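# Move clothes rail from wall hooks onto the counter

## Task

Lift the clothes rail off both wall hooks and set it down lying flat on the counter, angled no more than 30° away from parallel with the wall, with its centre point horizontally between the two hooks and 18 to 28 cm from the wall. Release it fully and pull the gripper away; it only counts if the rail stays in that position on its own, with the robot not touching or holding it when the result is checked.

## Robot and tools

Robot: one seven-joint arm ending in a two-finger parallel gripper. Joint limits in rad, base to tip: waist -6.283 to 6.283, shoulder -2.059 to 2.094, upper arm roll -6.283 to 6.283, elbow -0.192 to 3.927, forearm roll -6.283 to 6.283, wrist pitch -1.693 to 3.142, wrist roll -6.283 to 6.283. Load limits in N m: waist 45.5, shoulder 45.5, upper arm roll 27.3, elbow 27.3, forearm roll 27.3, wrist pitch 18.2, wrist roll 18.2; a carried object adds to them. Its base may sit tilted relative to the table.

Frames. The scene frame has its origin on the tabletop right under the arm base; +z is up, and looking along +x, +y is to the left. Reported hand positions are in metres in this frame and get less accurate at long reach. The gripper frame: fingers extend along its +z, and they open and close along its y. The reported hand point lies between the closed finger pads, roughly 2 cm short of the tips; closing pushes the tips about 10 mm further along +z.

execute_actions(actions): a list of actions run one after another. Each action is a table of at most 15 rows; each row lasts one control step (1/30 s), and if there are fewer than 15 rows the last one repeats to fill 15 steps. A row is 7 numbers in [-1, 1]: dx, dy, dz, rx, ry, rz, opening. The first six are an offset, in the gripper's own axes, from the gripper pose measured when that action began (for the first action in a call, the last pose reported in this scene); every row refers back to that same start, not to the row before. Scale: 1.0 equals 0.6 m of translation or 180 degrees; rx, ry, rz form a single rotation vector. Opening is absolute, not an offset: +1 is fully open (0.084 m), -1 is shut. An empty list just returns the current state and images. Each step the command is clipped to 70 mm and 16 degrees from the measured pose, so a large offset may need several actions; after an action the arm only goes as far as the last clipped pose.

move(target, speed, blocking): drives the gripper along a straight path toward one target. target is one 7-number row as above: an offset in gripper axes from the pose in the latest result that showed one, plus an absolute opening, which is applied at the start. speed is the path's top speed in m/s, 0.002 to 0.5 (default 0.25); rotation is capped at twice that in rad/s. Paths run 0.5 to 10 s and are cut off at 10 s. The path ignores obstacles, and the real gripper may lag, drift or overshoot speed, particularly with a nearly straight arm. Faster motion and targets set deeper past a contact hit and press harder. blocking=false returns after 0.5 s while motion continues; until a result shows it ended, further moves and action rows are rejected, so use wait or stop. The result adds a move: line with how it ended (done, off_target, moving, held, fault) and which limits acted, plus the distance left to the target. limits=paced means the sent pose was clipped; limits=held means a check blocked some steps, after which the arm may speed up well past speed.

wait(seconds): 0 to 10; lets time pass with the last command held, ending early if a running move finishes. stop(): brakes a running move; the fingers are not stopped. zoom_image(camera, region): camera is cam_head_left or cam_head_right; region is [x0, y0, x1, y1] in pixels, origin top-left, at most 504 by 504. finished_scene(scene): pass the number of the scene being closed; irreversible, and the goal must already hold and persist.

Result contents: the state line with end_effector_position, end_effector_quat_wxyz and linear/angular velocities; grip_measured (finger opening on the command scale); Hand target (the pose the controller currently steers to); joint positions and joint torques (raw drive output with per-unit offset, scale and noise, nonzero even in free air); step readings of hand position for action calls, with HELD marking steps partly blocked; a pose unreachable line when the clearance check altered or blocked the command (a mount or post under the base counts as arm). Images come from cam_head_left then cam_head_right, both 896x504. Intrinsics: cam_head_left K=[[388.535, 0, 447.889], [0, 388.535, 254.609], [0, 0, 1]] D=[0.0359861, 0.00246239, 0, 0, 0.00132839, 0, 0, 0]; cam_head_right K=[[388.622, 0, 447.5], [0, 388.622, 250.421], [0, 0, 1]] D=[0.0360023, 0.0024646, 0, 0, 0.00133018, 0, 0, 0].

Gripping: to keep hold, command an opening noticeably below grip_measured; the bigger the gap, the stronger the squeeze (about 24 N per pad, up to roughly 6 cm width). Returning exactly grip_measured still grips lightly; wider items may slip. Closing fast can squeeze hard enough to spring the fingers. Short tugs on held parts or shoves on loose objects may happen.

Things to avoid: knocking anything off the table (fails the task), dropping or slamming the rail, hard collisions and strong pushes. If a joint's contact torque reaches its limit, a TORQUE FAULT backs the joint off, freezes for 10 s and drops the rest of the call. Holding a load heats the motors even while you deliberate; MOTOR HOT appears from 65 °C and at 80 °C an OVER-TEMPERATURE FAULT brakes the arm until it cools. Finish with the rail released and the gripper moved away.

Each tool is called after "Request:" by a JSON object that holds its "fn" and its "kwargs".

## Session

Request:
{"fn": "execute_actions", "kwargs": {"actions": []}}

Scene clock: 0.00 s.
end_effector_position=(+0.4216, -0.4447, +0.2998) grip_measured=+1.00 end_effector_quat_wxyz=(+0.745, +0.321, +0.564, -0.155) end_effector_velocity=(+0.000, -0.000, +0.000) end_effector_angular_velocity=(-0.001, +0.001, -0.000)
Joint positions: [-1.935 -0.036  1.007  0.33  -3.08   2.093  1.117  0.084]
Joint velocities: [-0.    -0.001 -0.     0.     0.    -0.    -0.001 -0.   ]
Joint torques (N m, as the arm reports them, + toward a larger angle): no reading
Hand target: +0.422, -0.445, +0.300; +0.745, +0.321, +0.564, -0.155

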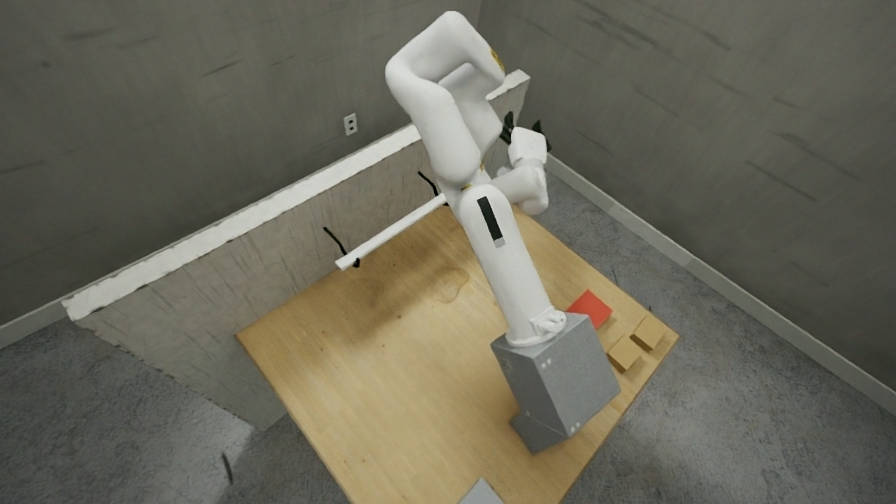

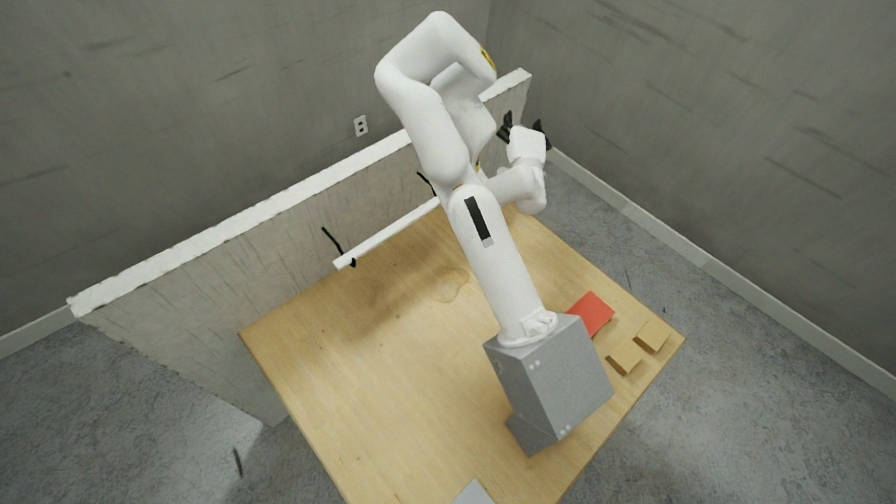

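Request:
{"fn": "zoom_image", "kwargs": {"camera": "cam_head_left", "region": [280, 100, 600, 320]}}

Request:
{"fn": "zoom_image", "kwargs": {"camera": "cam_head_right", "region": [280, 100, 600, 320]}}

Region (280, 100, 600, 320) of cam_head_left's 896x504 image, scaled by 1.575, with more detail than that image has; it fills the top 346 rows of this view, and the rest is white.

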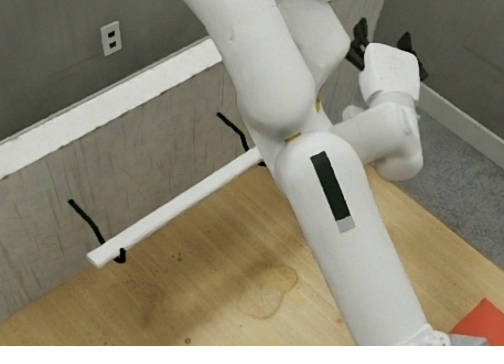

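Region (280, 100, 600, 320) of cam_head_right's 896x504 image, scaled by 1.575, with more detail than that image has; it fills the top 346 rows of this view, and the rest is white.

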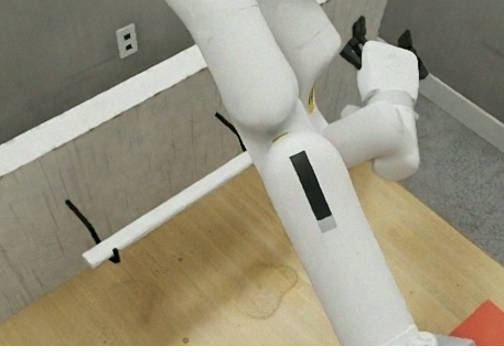

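Request:
{"fn": "zoom_image", "kwargs": {"camera": "cam_head_left", "region": [310, 210, 390, 280]}}

Request:
{"fn": "zoom_image", "kwargs": {"camera": "cam_head_left", "region": [400, 160, 480, 230]}}

Region (310, 210, 390, 280) of cam_head_left's 896x504 image, scaled by 6.300, with more detail than that image has; it fills the top 441 rows of this view, and the rest is white.

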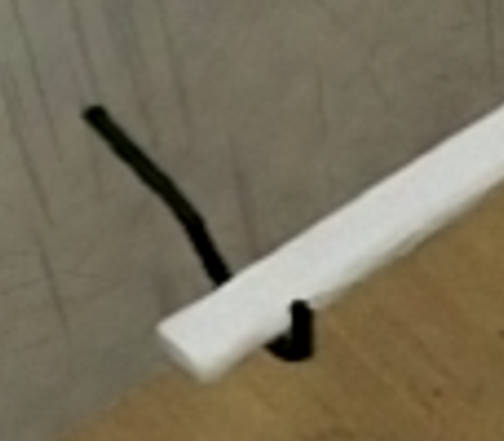

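Region (400, 160, 480, 230) of cam_head_left's 896x504 image, scaled by 6.300, with more detail than that image has; it fills the top 441 rows of this view, and the rest is white.

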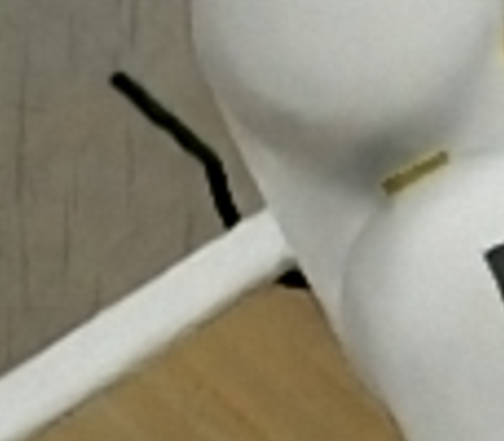

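Request:
{"fn": "move", "kwargs": {"target": [0.036, 0.205, -0.18, 0.272, 0.663, 0.248, 1], "speed": 0.35}}

Scene clock: 8.57 s.
end_effector_position=(+0.4219, -0.2793, +0.2992) grip_measured=+1.00 end_effector_quat_wxyz=(-0.243, +0.665, +0.663, +0.243) end_effector_velocity=(+0.000, +0.001, -0.000) end_effector_angular_velocity=(+0.006, +0.005, +0.000)
Joint positions: [-2.197 -0.349  0.697  1.094 -5.341  2.157  2.747  0.084]
Joint velocities: [ 0.001  0.002  0.003  0.003 -0.004  0.002  0.004  0.   ]
Joint torques (N m, as the arm reports them, + toward a larger angle): [ -7.61  10.16 -12.87   6.41  -0.08   0.56  -0.17]
Hand target: +0.422, -0.279, +0.299; -0.243, +0.665, +0.663, +0.243
Off the commanded pose: 0.001 m, 0 deg.
move: done

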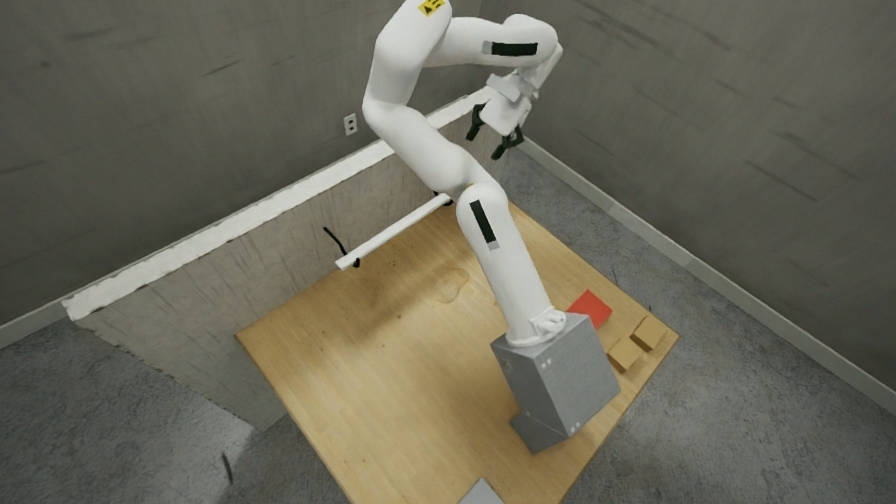

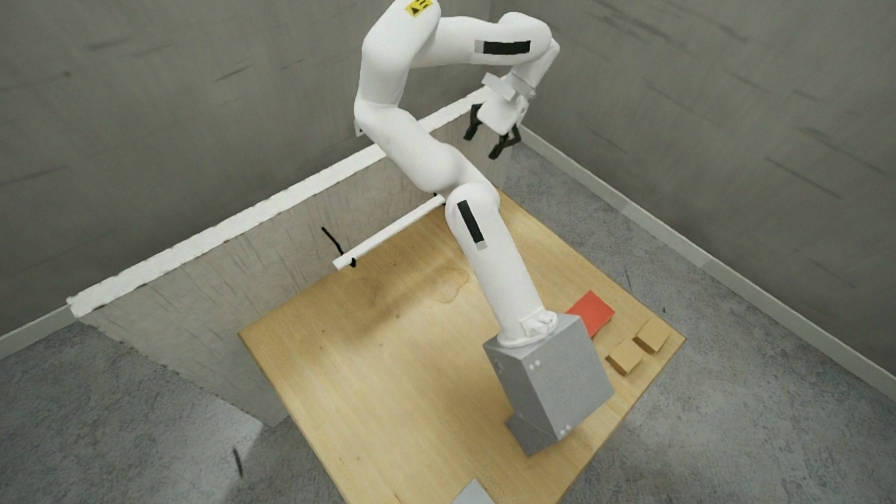

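Request:
{"fn": "move", "kwargs": {"target": [0.23, 0.017, 0.193, 0, 0, 0, 1], "speed": 0.2}}

Scene clock: 10.23 s.
end_effector_position=(+0.4322, -0.0994, +0.2993) grip_measured=+1.00 end_effector_quat_wxyz=(-0.243, +0.665, +0.663, +0.243) end_effector_velocity=(+0.000, +0.001, +0.000) end_effector_angular_velocity=(-0.001, +0.000, -0.001)
Joint positions: [-2.025 -1.026  0.385  0.633 -5.265  2.494  2.734  0.084]
Joint velocities: [ 0.002 -0.004 -0.003 -0.002  0.001  0.002  0.004  0.   ]
Joint torques (N m, as the arm reports them, + toward a larger angle): [  0.34  12.33 -10.39   3.68  -0.22   0.52  -0.1 ]
Hand target: +0.432, -0.099, +0.299; -0.243, +0.665, +0.663, +0.242
Off the commanded pose: 0.000 m, 0 deg.
move: done

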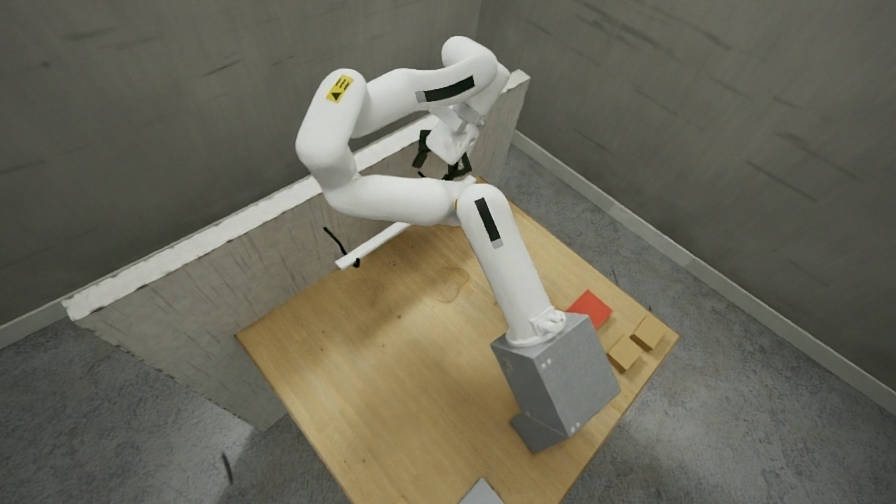

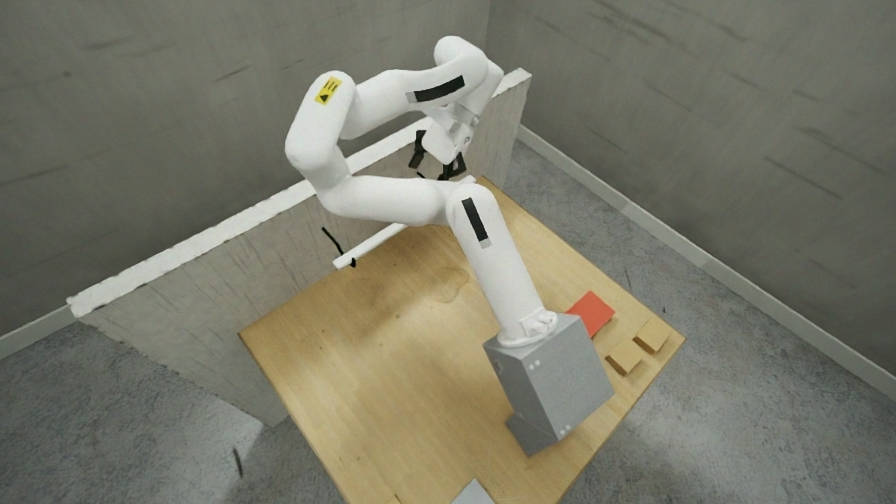

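Request:
{"fn": "move", "kwargs": {"target": [-0.313, -0.183, -0.197, 0, 0, 0, 1], "speed": 0.3}}

Request:
{"fn": "move", "kwargs": {"target": [-0.284, -0.033, 0.131, 0, 0, 0, 1], "speed": 0.3}}

Scene clock: 12.47 s.
end_effector_position=(+0.3224, -0.3189, +0.2692) grip_measured=+1.00 end_effector_quat_wxyz=(-0.243, +0.665, +0.663, +0.242) end_effector_velocity=(-0.002, -0.002, +0.001) end_effector_angular_velocity=(-0.003, +0.002, -0.004)
Joint positions: [-2.243 -0.061  0.807  1.051 -5.525  1.876  2.64   0.084]
Joint velocities: [-0.003  0.009 -0.001  0.004 -0.005 -0.004  0.004  0.   ]
Joint torques (N m, as the arm reports them, + toward a larger angle): [-10.34   5.15 -11.69   9.18   0.01   0.49  -0.09]
Hand target: +0.322, -0.319, +0.269; -0.242, +0.666, +0.663, +0.243
Off the commanded pose: 0.001 m, 0 deg.
move: done

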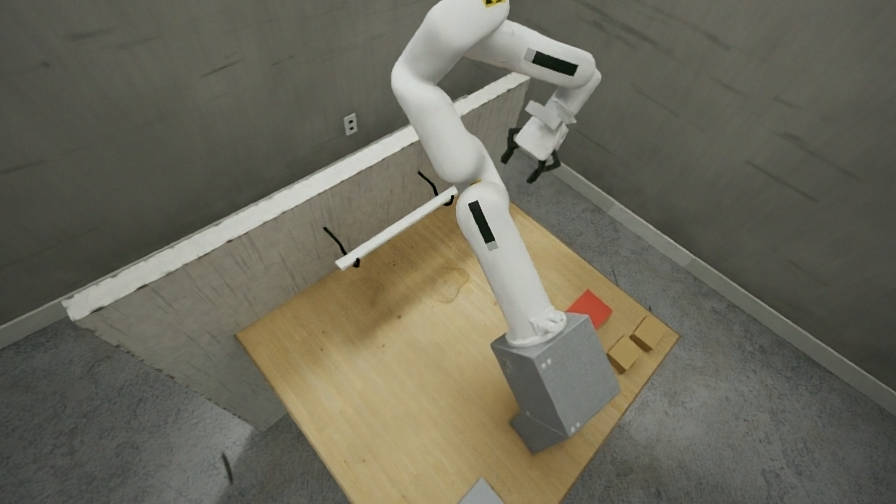

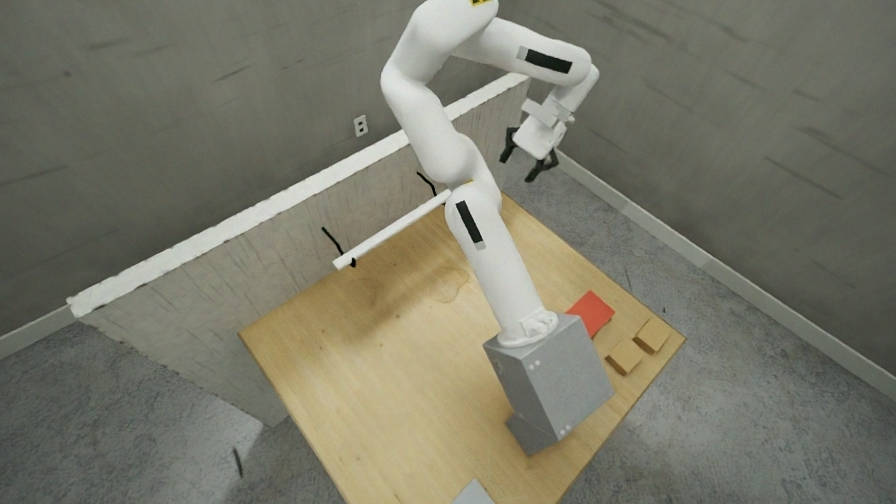

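Scene clock: 13.63 s.
end_effector_position=(+0.3021, -0.3991, +0.1002) grip_measured=+1.00 end_effector_quat_wxyz=(-0.242, +0.665, +0.663, +0.242) end_effector_velocity=(-0.001, +0.003, -0.002) end_effector_angular_velocity=(+0.010, -0.002, -0.002)
Joint positions: [-1.879  0.593  0.872  1.316 -5.745  1.347  2.919  0.084]
Joint velocities: [ 0.006  0.007 -0.001 -0.001 -0.002  0.001  0.     0.   ]
Joint torques (N m, as the arm reports them, + toward a larger angle): [-15.02 -12.86  -6.39  11.89   0.11   0.7   -0.23]
Hand target: +0.302, -0.399, +0.100; -0.243, +0.665, +0.663, +0.242
Off the commanded pose: 0.001 m, 0 deg.
move: done

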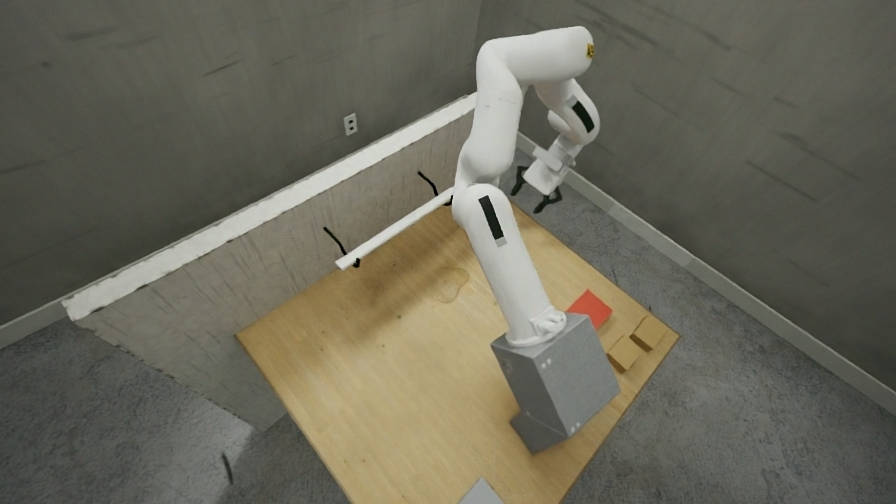

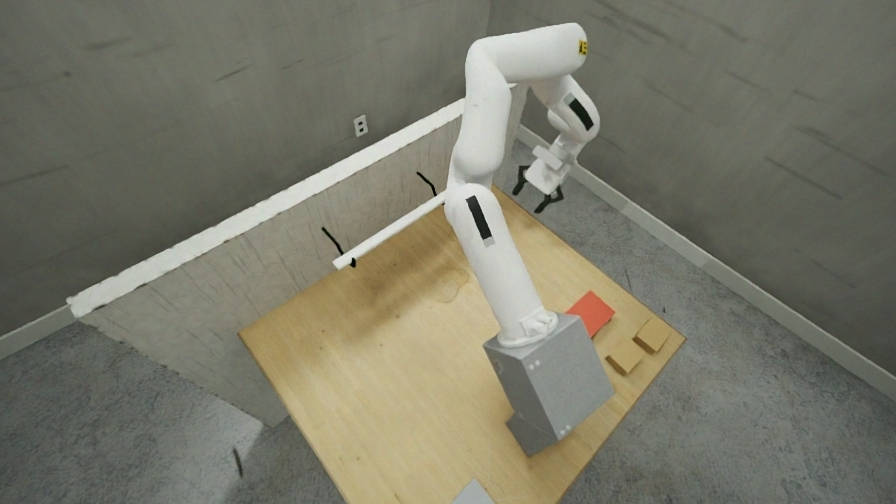

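Request:
{"fn": "move", "kwargs": {"target": [0.405, -0.037, 0.296, 0, 0, 0, 1], "speed": 0.3}}

Scene clock: 15.73 s.
end_effector_position=(+0.2804, -0.0991, +0.1197) grip_measured=+1.00 end_effector_quat_wxyz=(-0.242, +0.665, +0.663, +0.242) end_effector_velocity=(-0.001, +0.002, +0.000) end_effector_angular_velocity=(+0.000, +0.004, -0.003)
Joint positions: [-1.86  -0.622  0.941  0.306 -4.966  1.704  2.433  0.084]
Joint velocities: [ 0.008 -0.007 -0.004 -0.008  0.003  0.001  0.004  0.   ]
Joint torques (N m, as the arm reports them, + toward a larger angle): [-2.48  4.05 -7.66 -2.72 -0.5   0.3  -0.35]
Hand target: +0.280, -0.099, +0.120; -0.242, +0.665, +0.664, +0.242
Off the commanded pose: 0.001 m, 0 deg.
move: done

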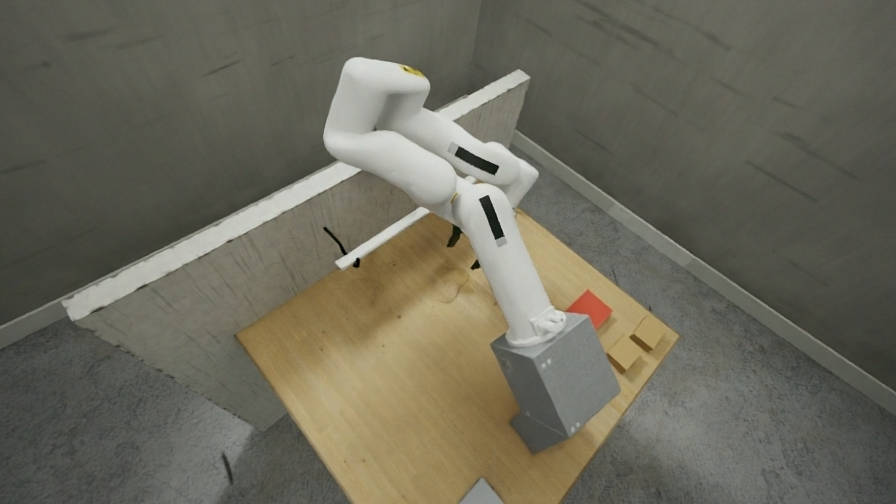

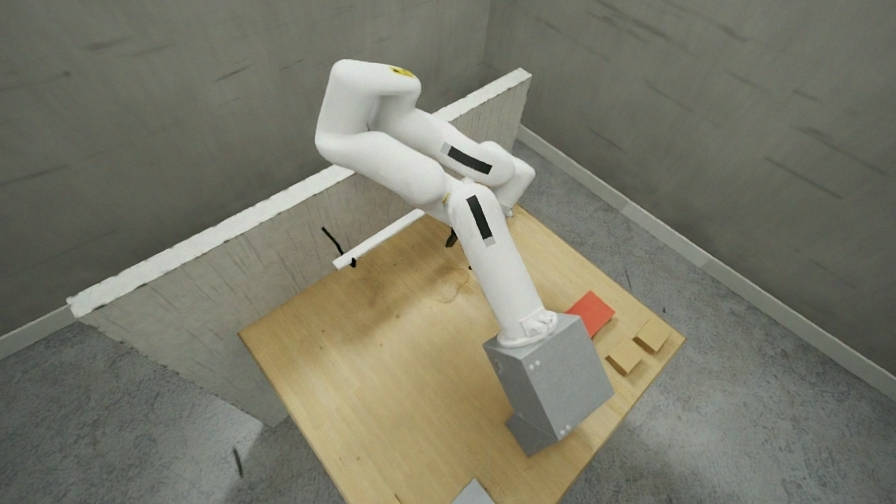

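Request:
{"fn": "zoom_image", "kwargs": {"camera": "cam_head_left", "region": [220, 220, 380, 350]}}

Request:
{"fn": "zoom_image", "kwargs": {"camera": "cam_head_left", "region": [400, 160, 540, 290]}}

Region (220, 220, 380, 350) of cam_head_left's 896x504 image, scaled by 3.150, with more detail than that image has; it fills the top 410 rows of this view, and the rest is white.

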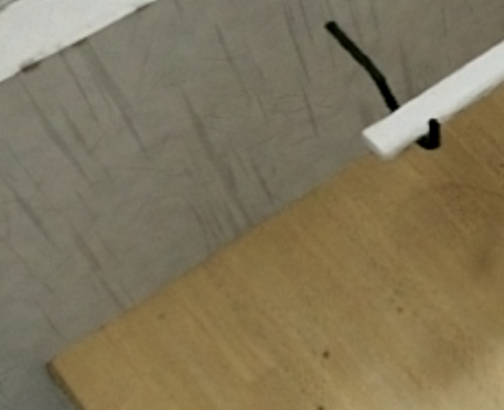

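Region (400, 160, 540, 290) of cam_head_left's 896x504 image, scaled by 3.600, with more detail than that image has; it fills the top 468 rows of this view, and the rest is white.

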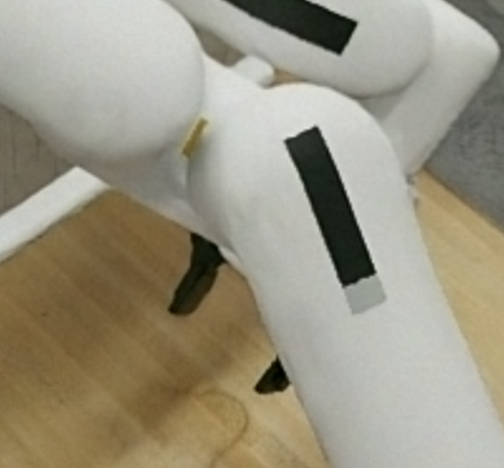

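Request:
{"fn": "move", "kwargs": {"target": [0.125, 0.033, -0.2, 0, 0.0556, 0, 1], "speed": 0.25}}

Request:
{"fn": "move", "kwargs": {"target": [0.052, 0.2, 0.087, 0, 0, 0, 1], "speed": 0.2}}

Scene clock: 18.43 s.
end_effector_position=(+0.3004, -0.1186, +0.2597) grip_measured=+1.00 end_effector_quat_wxyz=(-0.299, +0.642, +0.640, +0.299) end_effector_velocity=(+0.000, -0.001, +0.002) end_effector_angular_velocity=(-0.002, -0.000, +0.001)
Joint positions: [-1.987 -0.626  0.58   0.49  -5.5    2.1    2.391  0.084]
Joint velocities: [-0.002 -0.    -0.004  0.004 -0.004  0.003 -0.001 -0.   ]
Joint torques (N m, as the arm reports them, + toward a larger angle): [-3.39  5.58 -9.5   4.31 -0.62  0.62  0.03]
Hand target: +0.300, -0.119, +0.260; -0.299, +0.642, +0.640, +0.299
Off the commanded pose: 0.000 m, 0 deg.
move: done

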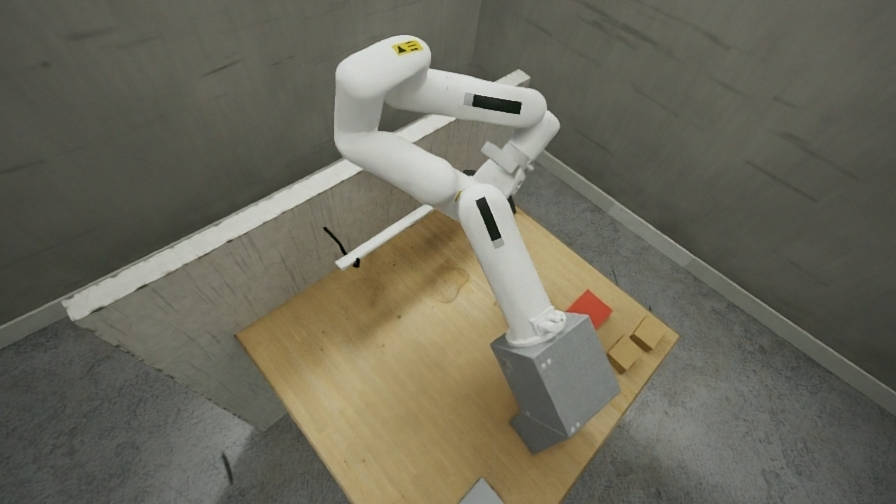

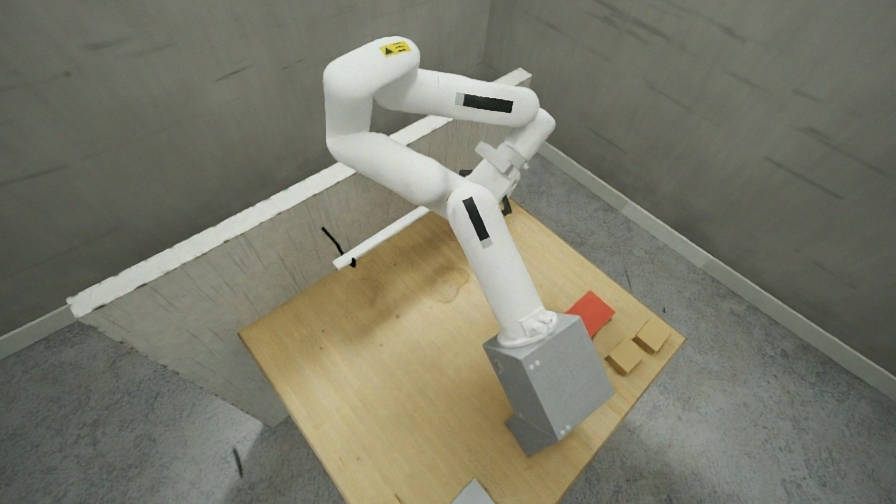

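Scene clock: 19.53 s.
end_effector_position=(+0.4201, -0.0585, +0.2500) grip_measured=+1.00 end_effector_quat_wxyz=(-0.300, +0.642, +0.639, +0.300) end_effector_velocity=(+0.001, +0.001, -0.001) end_effector_angular_velocity=(-0.000, +0.003, +0.002)
Joint positions: [-1.837 -1.01   0.526  0.522 -5.157  2.403  2.775  0.084]
Joint velocities: [ 0.002 -0.004  0.001  0.002  0.005  0.     0.007 -0.   ]
Joint torques (N m, as the arm reports them, + toward a larger angle): [  0.4    8.26 -10.26   2.44  -0.48   1.18  -0.17]
Hand target: +0.420, -0.058, +0.250; -0.300, +0.641, +0.640, +0.299
Off the commanded pose: 0.001 m, 0 deg.
move: done

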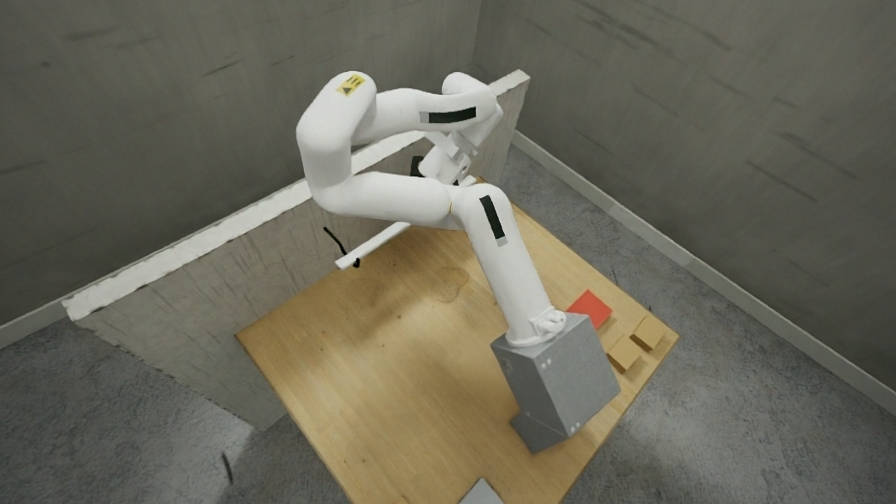

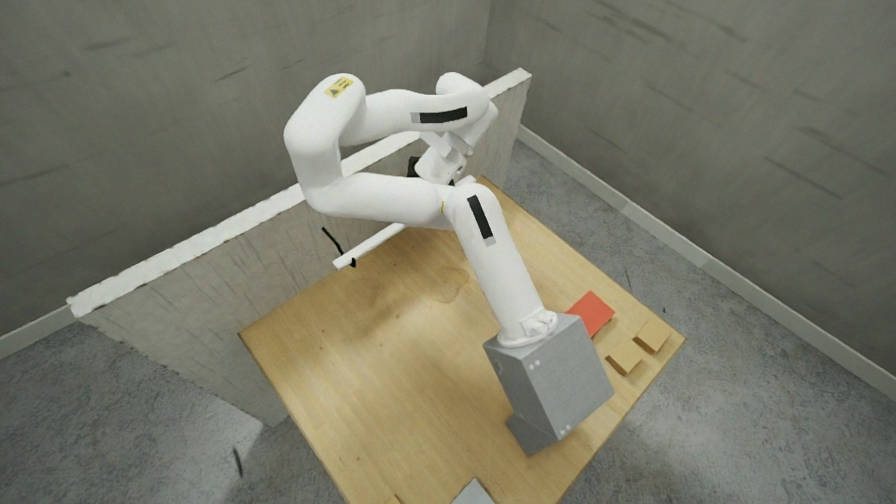

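Request:
{"fn": "move", "kwargs": {"target": [-0.034, 0, 0.115, 0, 0, 0, 1], "speed": 0.06}}

Scene clock: 21.27 s.
end_effector_position=(+0.4200, -0.0187, +0.1901) grip_measured=+1.00 end_effector_quat_wxyz=(-0.300, +0.642, +0.639, +0.300) end_effector_velocity=(-0.000, +0.000, -0.001) end_effector_angular_velocity=(-0.001, +0.001, -0.001)
Joint positions: [-1.737 -1.163  0.691  0.406 -4.876  2.345  2.894  0.084]
Joint velocities: [ 0.001 -0.001  0.003 -0.001  0.004 -0.002  0.002  0.   ]
Joint torques (N m, as the arm reports them, + toward a larger angle): [ 1.71  7.42 -9.69 -0.75  0.1   1.4  -0.2 ]
Hand target: +0.420, -0.019, +0.190; -0.300, +0.642, +0.639, +0.300
Off the commanded pose: 0.000 m, 0 deg.
move: done

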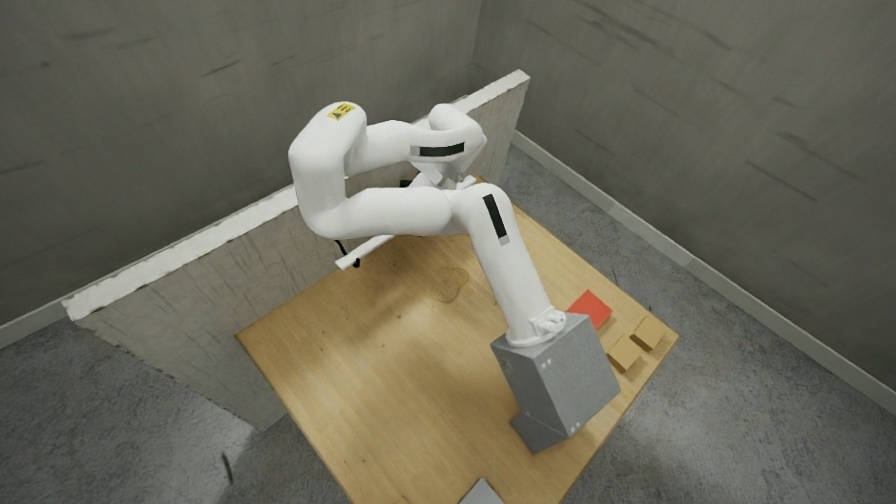

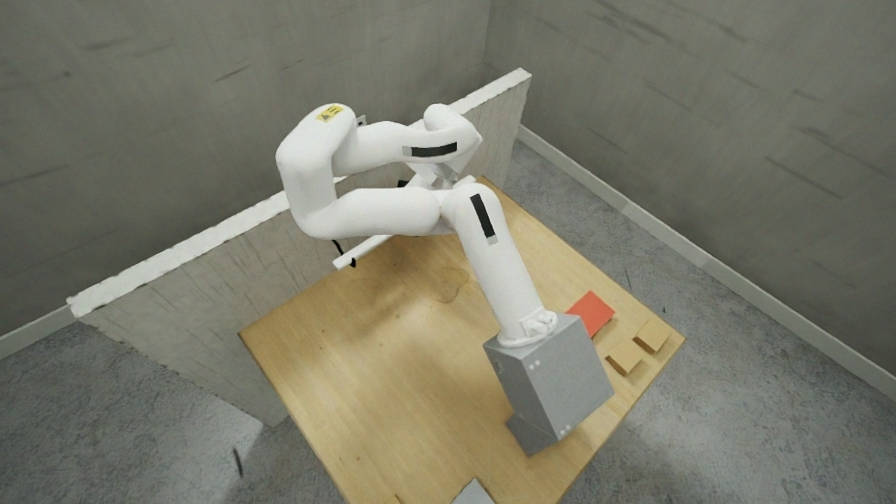

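Request:
{"fn": "execute_actions", "kwargs": {"actions": [[[0,0,0,0,0,0,0.9],[0,0,0,0,0,0,0.8],[0,0,0,0,0,0,0.7],[0,0,0,0,0,0,0.6],[0,0,0,0,0,0,0.5],[0,0,0,0,0,0,0.42],[0,0,0,0,0,0,0.35],[0,0,0,0,0,0,0.28],[0,0,0,0,0,0,0.21],[0,0,0,0,0,0,0.15],[0,0,0,0,0,0,0.1],[0,0,0,0,0,0,0.05],[0,0,0,0,0,0,0.0],[0,0,0,0,0,0,-0.05],[0,0,0,0,0,0,-0.1]],[[0,0,0,0,0,0,-0.14],[0,0,0,0,0,0,-0.18],[0,0,0,0,0,0,-0.22],[0,0,0,0,0,0,-0.26],[0,0,0,0,0,0,-0.3],[0,0,0,0,0,0,-0.34],[0,0,0,0,0,0,-0.38],[0,0,0,0,0,0,-0.42],[0,0,0,0,0,0,-0.46],[0,0,0,0,0,0,-0.5],[0,0,0,0,0,0,-0.54],[0,0,0,0,0,0,-0.58],[0,0,0,0,0,0,-0.62],[0,0,0,0,0,0,-0.66],[0,0,0,0,0,0,-0.7]]]}}

Scene clock: 22.57 s.
end_effector_position=(+0.4204, -0.0188, +0.1902) grip_measured=-0.35 end_effector_quat_wxyz=(-0.299, +0.641, +0.640, +0.300) end_effector_velocity=(-0.000, -0.000, -0.000) end_effector_angular_velocity=(-0.001, -0.000, +0.000)
Joint positions: [-1.737 -1.163  0.691  0.407 -4.876  2.345  2.893  0.029]
Joint velocities: [-0.    -0.     0.    -0.001  0.    -0.001 -0.001  0.   ]
Joint torques (N m, as the arm reports them, + toward a larger angle): [ 2.17  7.38 -8.35 -2.47 -0.97  0.76  0.14]
Hand target: +0.420, -0.019, +0.190; -0.299, +0.642, +0.639, +0.300
Off the commanded pose: 0.000 m, 0 deg.
Step readings (end_effector_position; steps 1 to 15: 1st action; 16 to 30: 2nd action):
0: (+0.4200, -0.0186, +0.1901)
1: (+0.4200, -0.0186, +0.1901)
2: (+0.4200, -0.0187, +0.1901)
4: (+0.4200, -0.0187, +0.1901)
8: (+0.4200, -0.0187, +0.1901)
15: (+0.4202, -0.0188, +0.1902)
16: (+0.4203, -0.0188, +0.1902)
17: (+0.4204, -0.0188, +0.1902)
19: (+0.4206, -0.0188, +0.1902)
23: (+0.4205, -0.0188, +0.1903)
30: end_effector_position above

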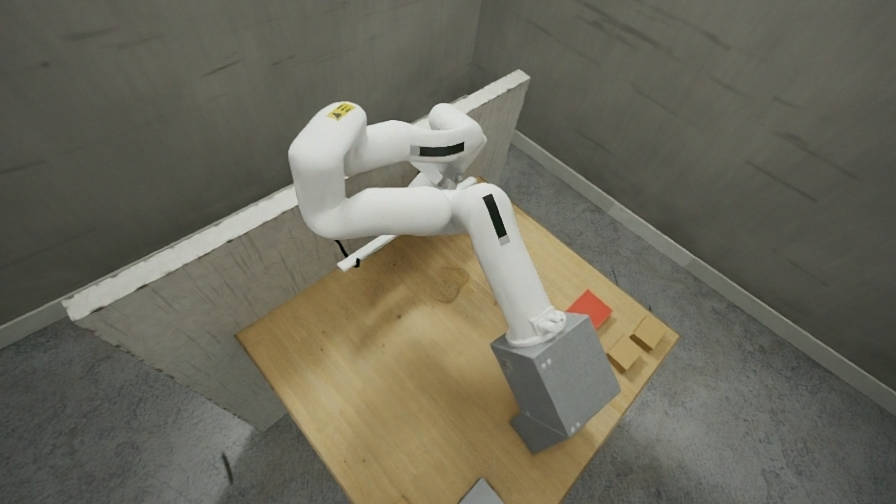

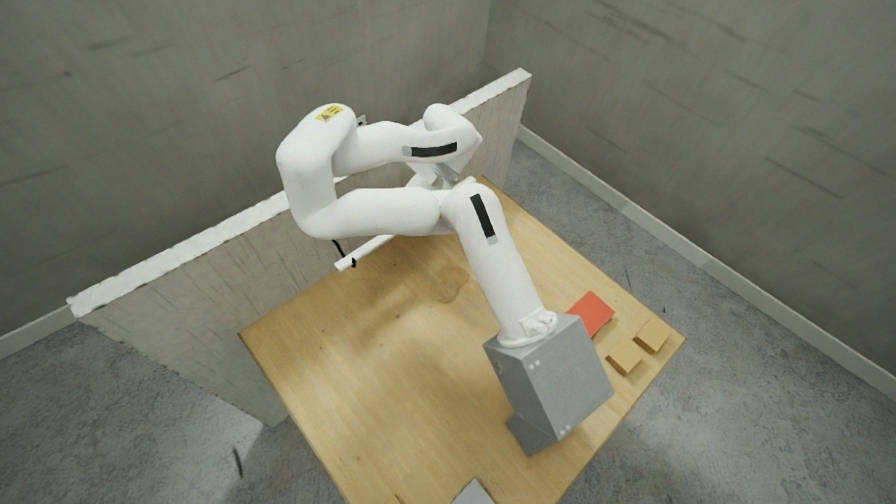

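Request:
{"fn": "zoom_image", "kwargs": {"camera": "cam_head_left", "region": [310, 210, 410, 290]}}

Region (310, 210, 410, 290) of cam_head_left's 896x504 image, scaled by 5.040, with more detail than that image has; it fills the top 403 rows of this view, and the rest is white.

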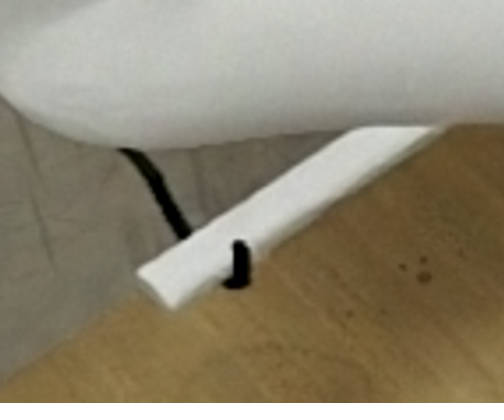

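Request:
{"fn": "move", "kwargs": {"target": [0.077, 0.01, -0.064, 0, 0, 0, -1], "speed": 0.06}}

Request:
{"fn": "zoom_image", "kwargs": {"camera": "cam_head_left", "region": [290, 140, 510, 300]}}

Scene clock: 24.13 s.
end_effector_position=(+0.4264, -0.0185, +0.2502) grip_measured=-0.35 end_effector_quat_wxyz=(-0.299, +0.641, +0.640, +0.300) end_effector_velocity=(-0.000, -0.001, +0.000) end_effector_angular_velocity=(-0.003, -0.001, +0.001)
Joint positions: [-1.745 -1.173  0.467  0.435 -5.074  2.453  2.9    0.029]
Joint velocities: [-0.001  0.    -0.002  0.001 -0.002 -0.001 -0.001 -0.   ]
Joint torques (N m, as the arm reports them, + toward a larger angle): [ 2.02  8.28 -9.8   2.81 -0.11  1.71 -0.17]
Hand target: +0.426, -0.019, +0.250; -0.299, +0.641, +0.640, +0.300
Off the commanded pose: 0.000 m, 0 deg.
move: done

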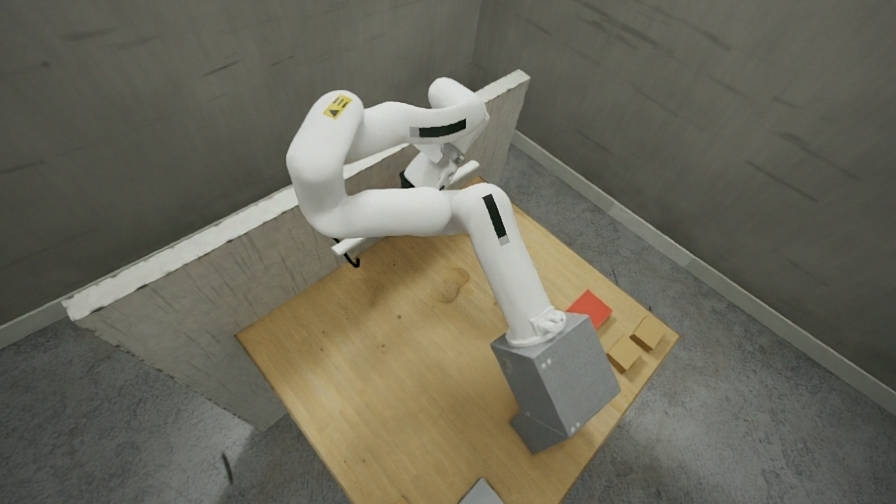

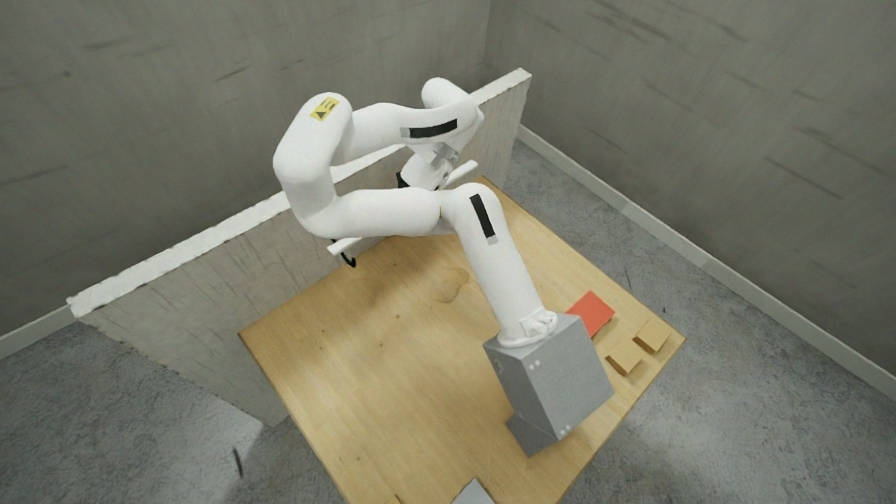

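Region (290, 140, 510, 300) of cam_head_left's 896x504 image, scaled by 2.291, with more detail than that image has; it fills the top 367 rows of this view, and the rest is white.

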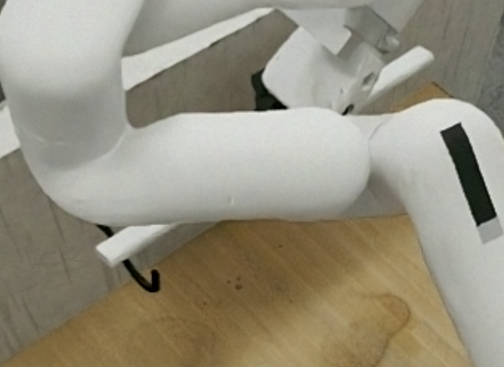

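Request:
{"fn": "move", "kwargs": {"target": [-0.038, -0.21, -0.033, 0, 0, 0, -1], "speed": 0.12}}

Request:
{"fn": "move", "kwargs": {"target": [-0.236, 0, 0.198, 0, 0, 0, -1], "speed": 0.12}}

Scene clock: 25.83 s.
end_effector_position=(+0.3400, -0.0384, +0.2468) grip_measured=-0.35 end_effector_quat_wxyz=(-0.299, +0.642, +0.640, +0.299) end_effector_velocity=(+0.000, -0.000, +0.000) end_effector_angular_velocity=(-0.000, -0.001, -0.001)
Joint positions: [-1.793 -1.035  0.49   0.311 -5.319  2.304  2.575  0.029]
Joint velocities: [-0.001  0.001 -0.001 -0.    -0.001  0.    -0.    -0.   ]
Joint torques (N m, as the arm reports them, + toward a larger angle): [ 0.69  6.52 -8.2   3.07 -0.87  1.43 -0.05]
Hand target: +0.340, -0.038, +0.247; -0.299, +0.642, +0.640, +0.299
Off the commanded pose: 0.041 m, 0 deg.
move: held; limits=held; held on 14 of 40 steps, including the last
pose unreachable: on one or more control steps of this call, first in action 0 (counted from 0), an arm could not follow its commanded pose, so it was not sent that pose on those steps. On the call's last step it was still not sent that pose. It may still have moved: this result reports where it is.
cause: the commanded pose would bring two parts of the arm too close to each other (joints 3 (upper arm roll) to 7 (wrist roll) lie between them).

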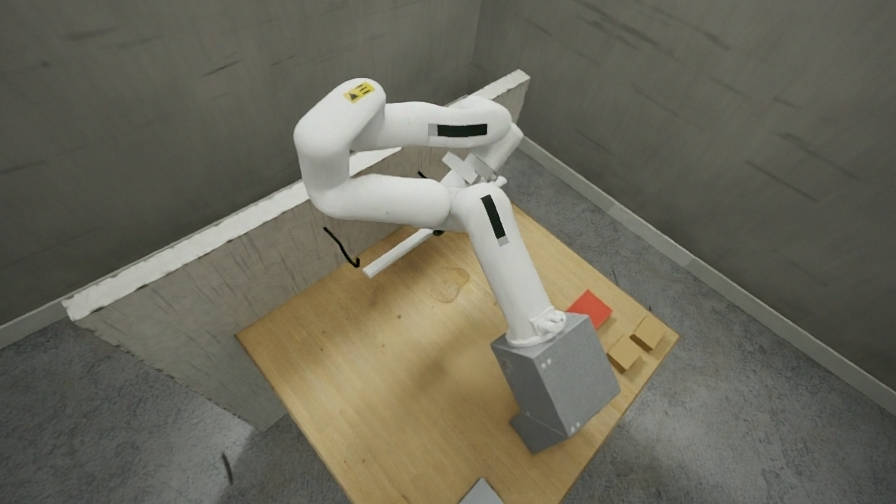

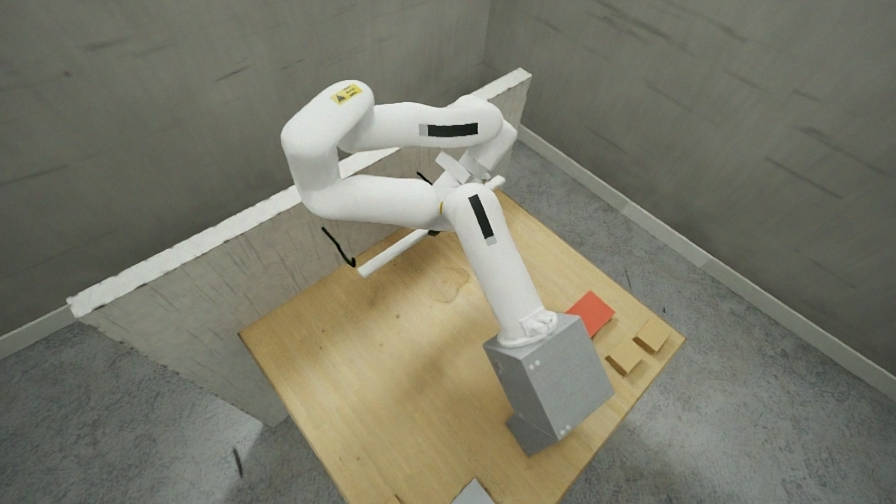

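Scene clock: 27.63 s.
end_effector_position=(+0.3400, -0.0385, +0.2452) grip_measured=-0.35 end_effector_quat_wxyz=(-0.299, +0.642, +0.640, +0.299) end_effector_velocity=(+0.000, +0.000, +0.000) end_effector_angular_velocity=(+0.001, +0.001, -0.001)
Joint positions: [-1.792 -1.034  0.495  0.31  -5.312  2.301  2.576  0.029]
Joint velocities: [-0.     0.     0.001  0.    -0.     0.     0.001  0.   ]
Joint torques (N m, as the arm reports them, + toward a larger angle): [ 0.38  6.38 -8.24  3.26 -0.76  1.29 -0.27]
Hand target: +0.340, -0.038, +0.245; -0.299, +0.642, +0.640, +0.299
Off the commanded pose: 0.183 m, 0 deg; position clipped at the last step of the last action.
move: held; limits=paced,held; held on 51 of 54 steps, including the last
pose unreachable: on one or more control steps of this call, first in action 0 (counted from 0), an arm could not follow its commanded pose, so it was not sent that pose on those steps. On the call's last step it was still not sent that pose. It may still have moved: this result reports where it is.
cause: the commanded pose would bring two parts of the arm too close to each other (joints 3 (upper arm roll) to 7 (wrist roll) lie between them).

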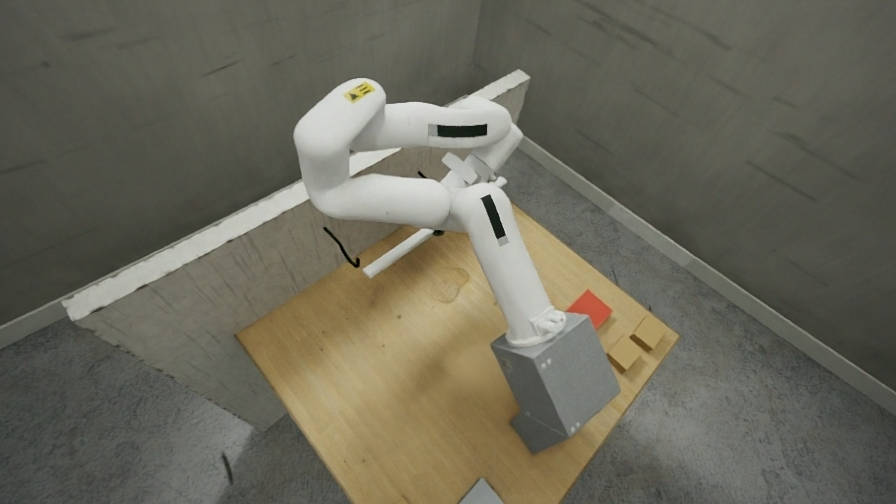

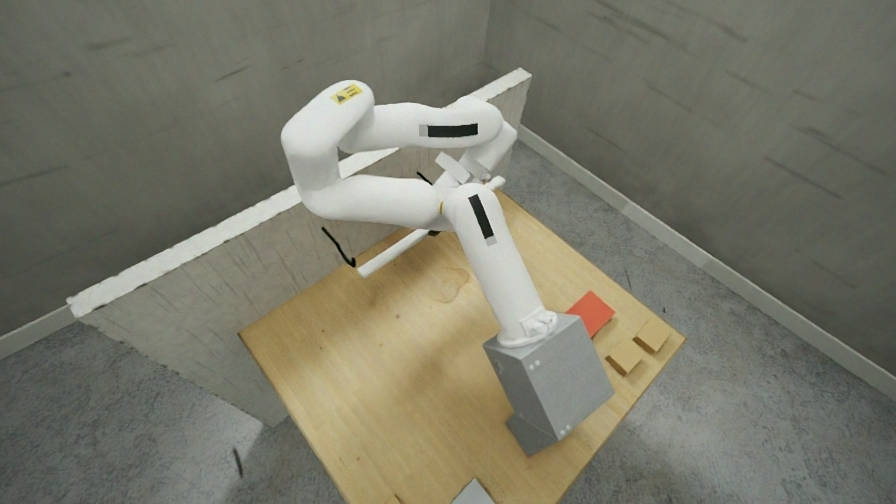

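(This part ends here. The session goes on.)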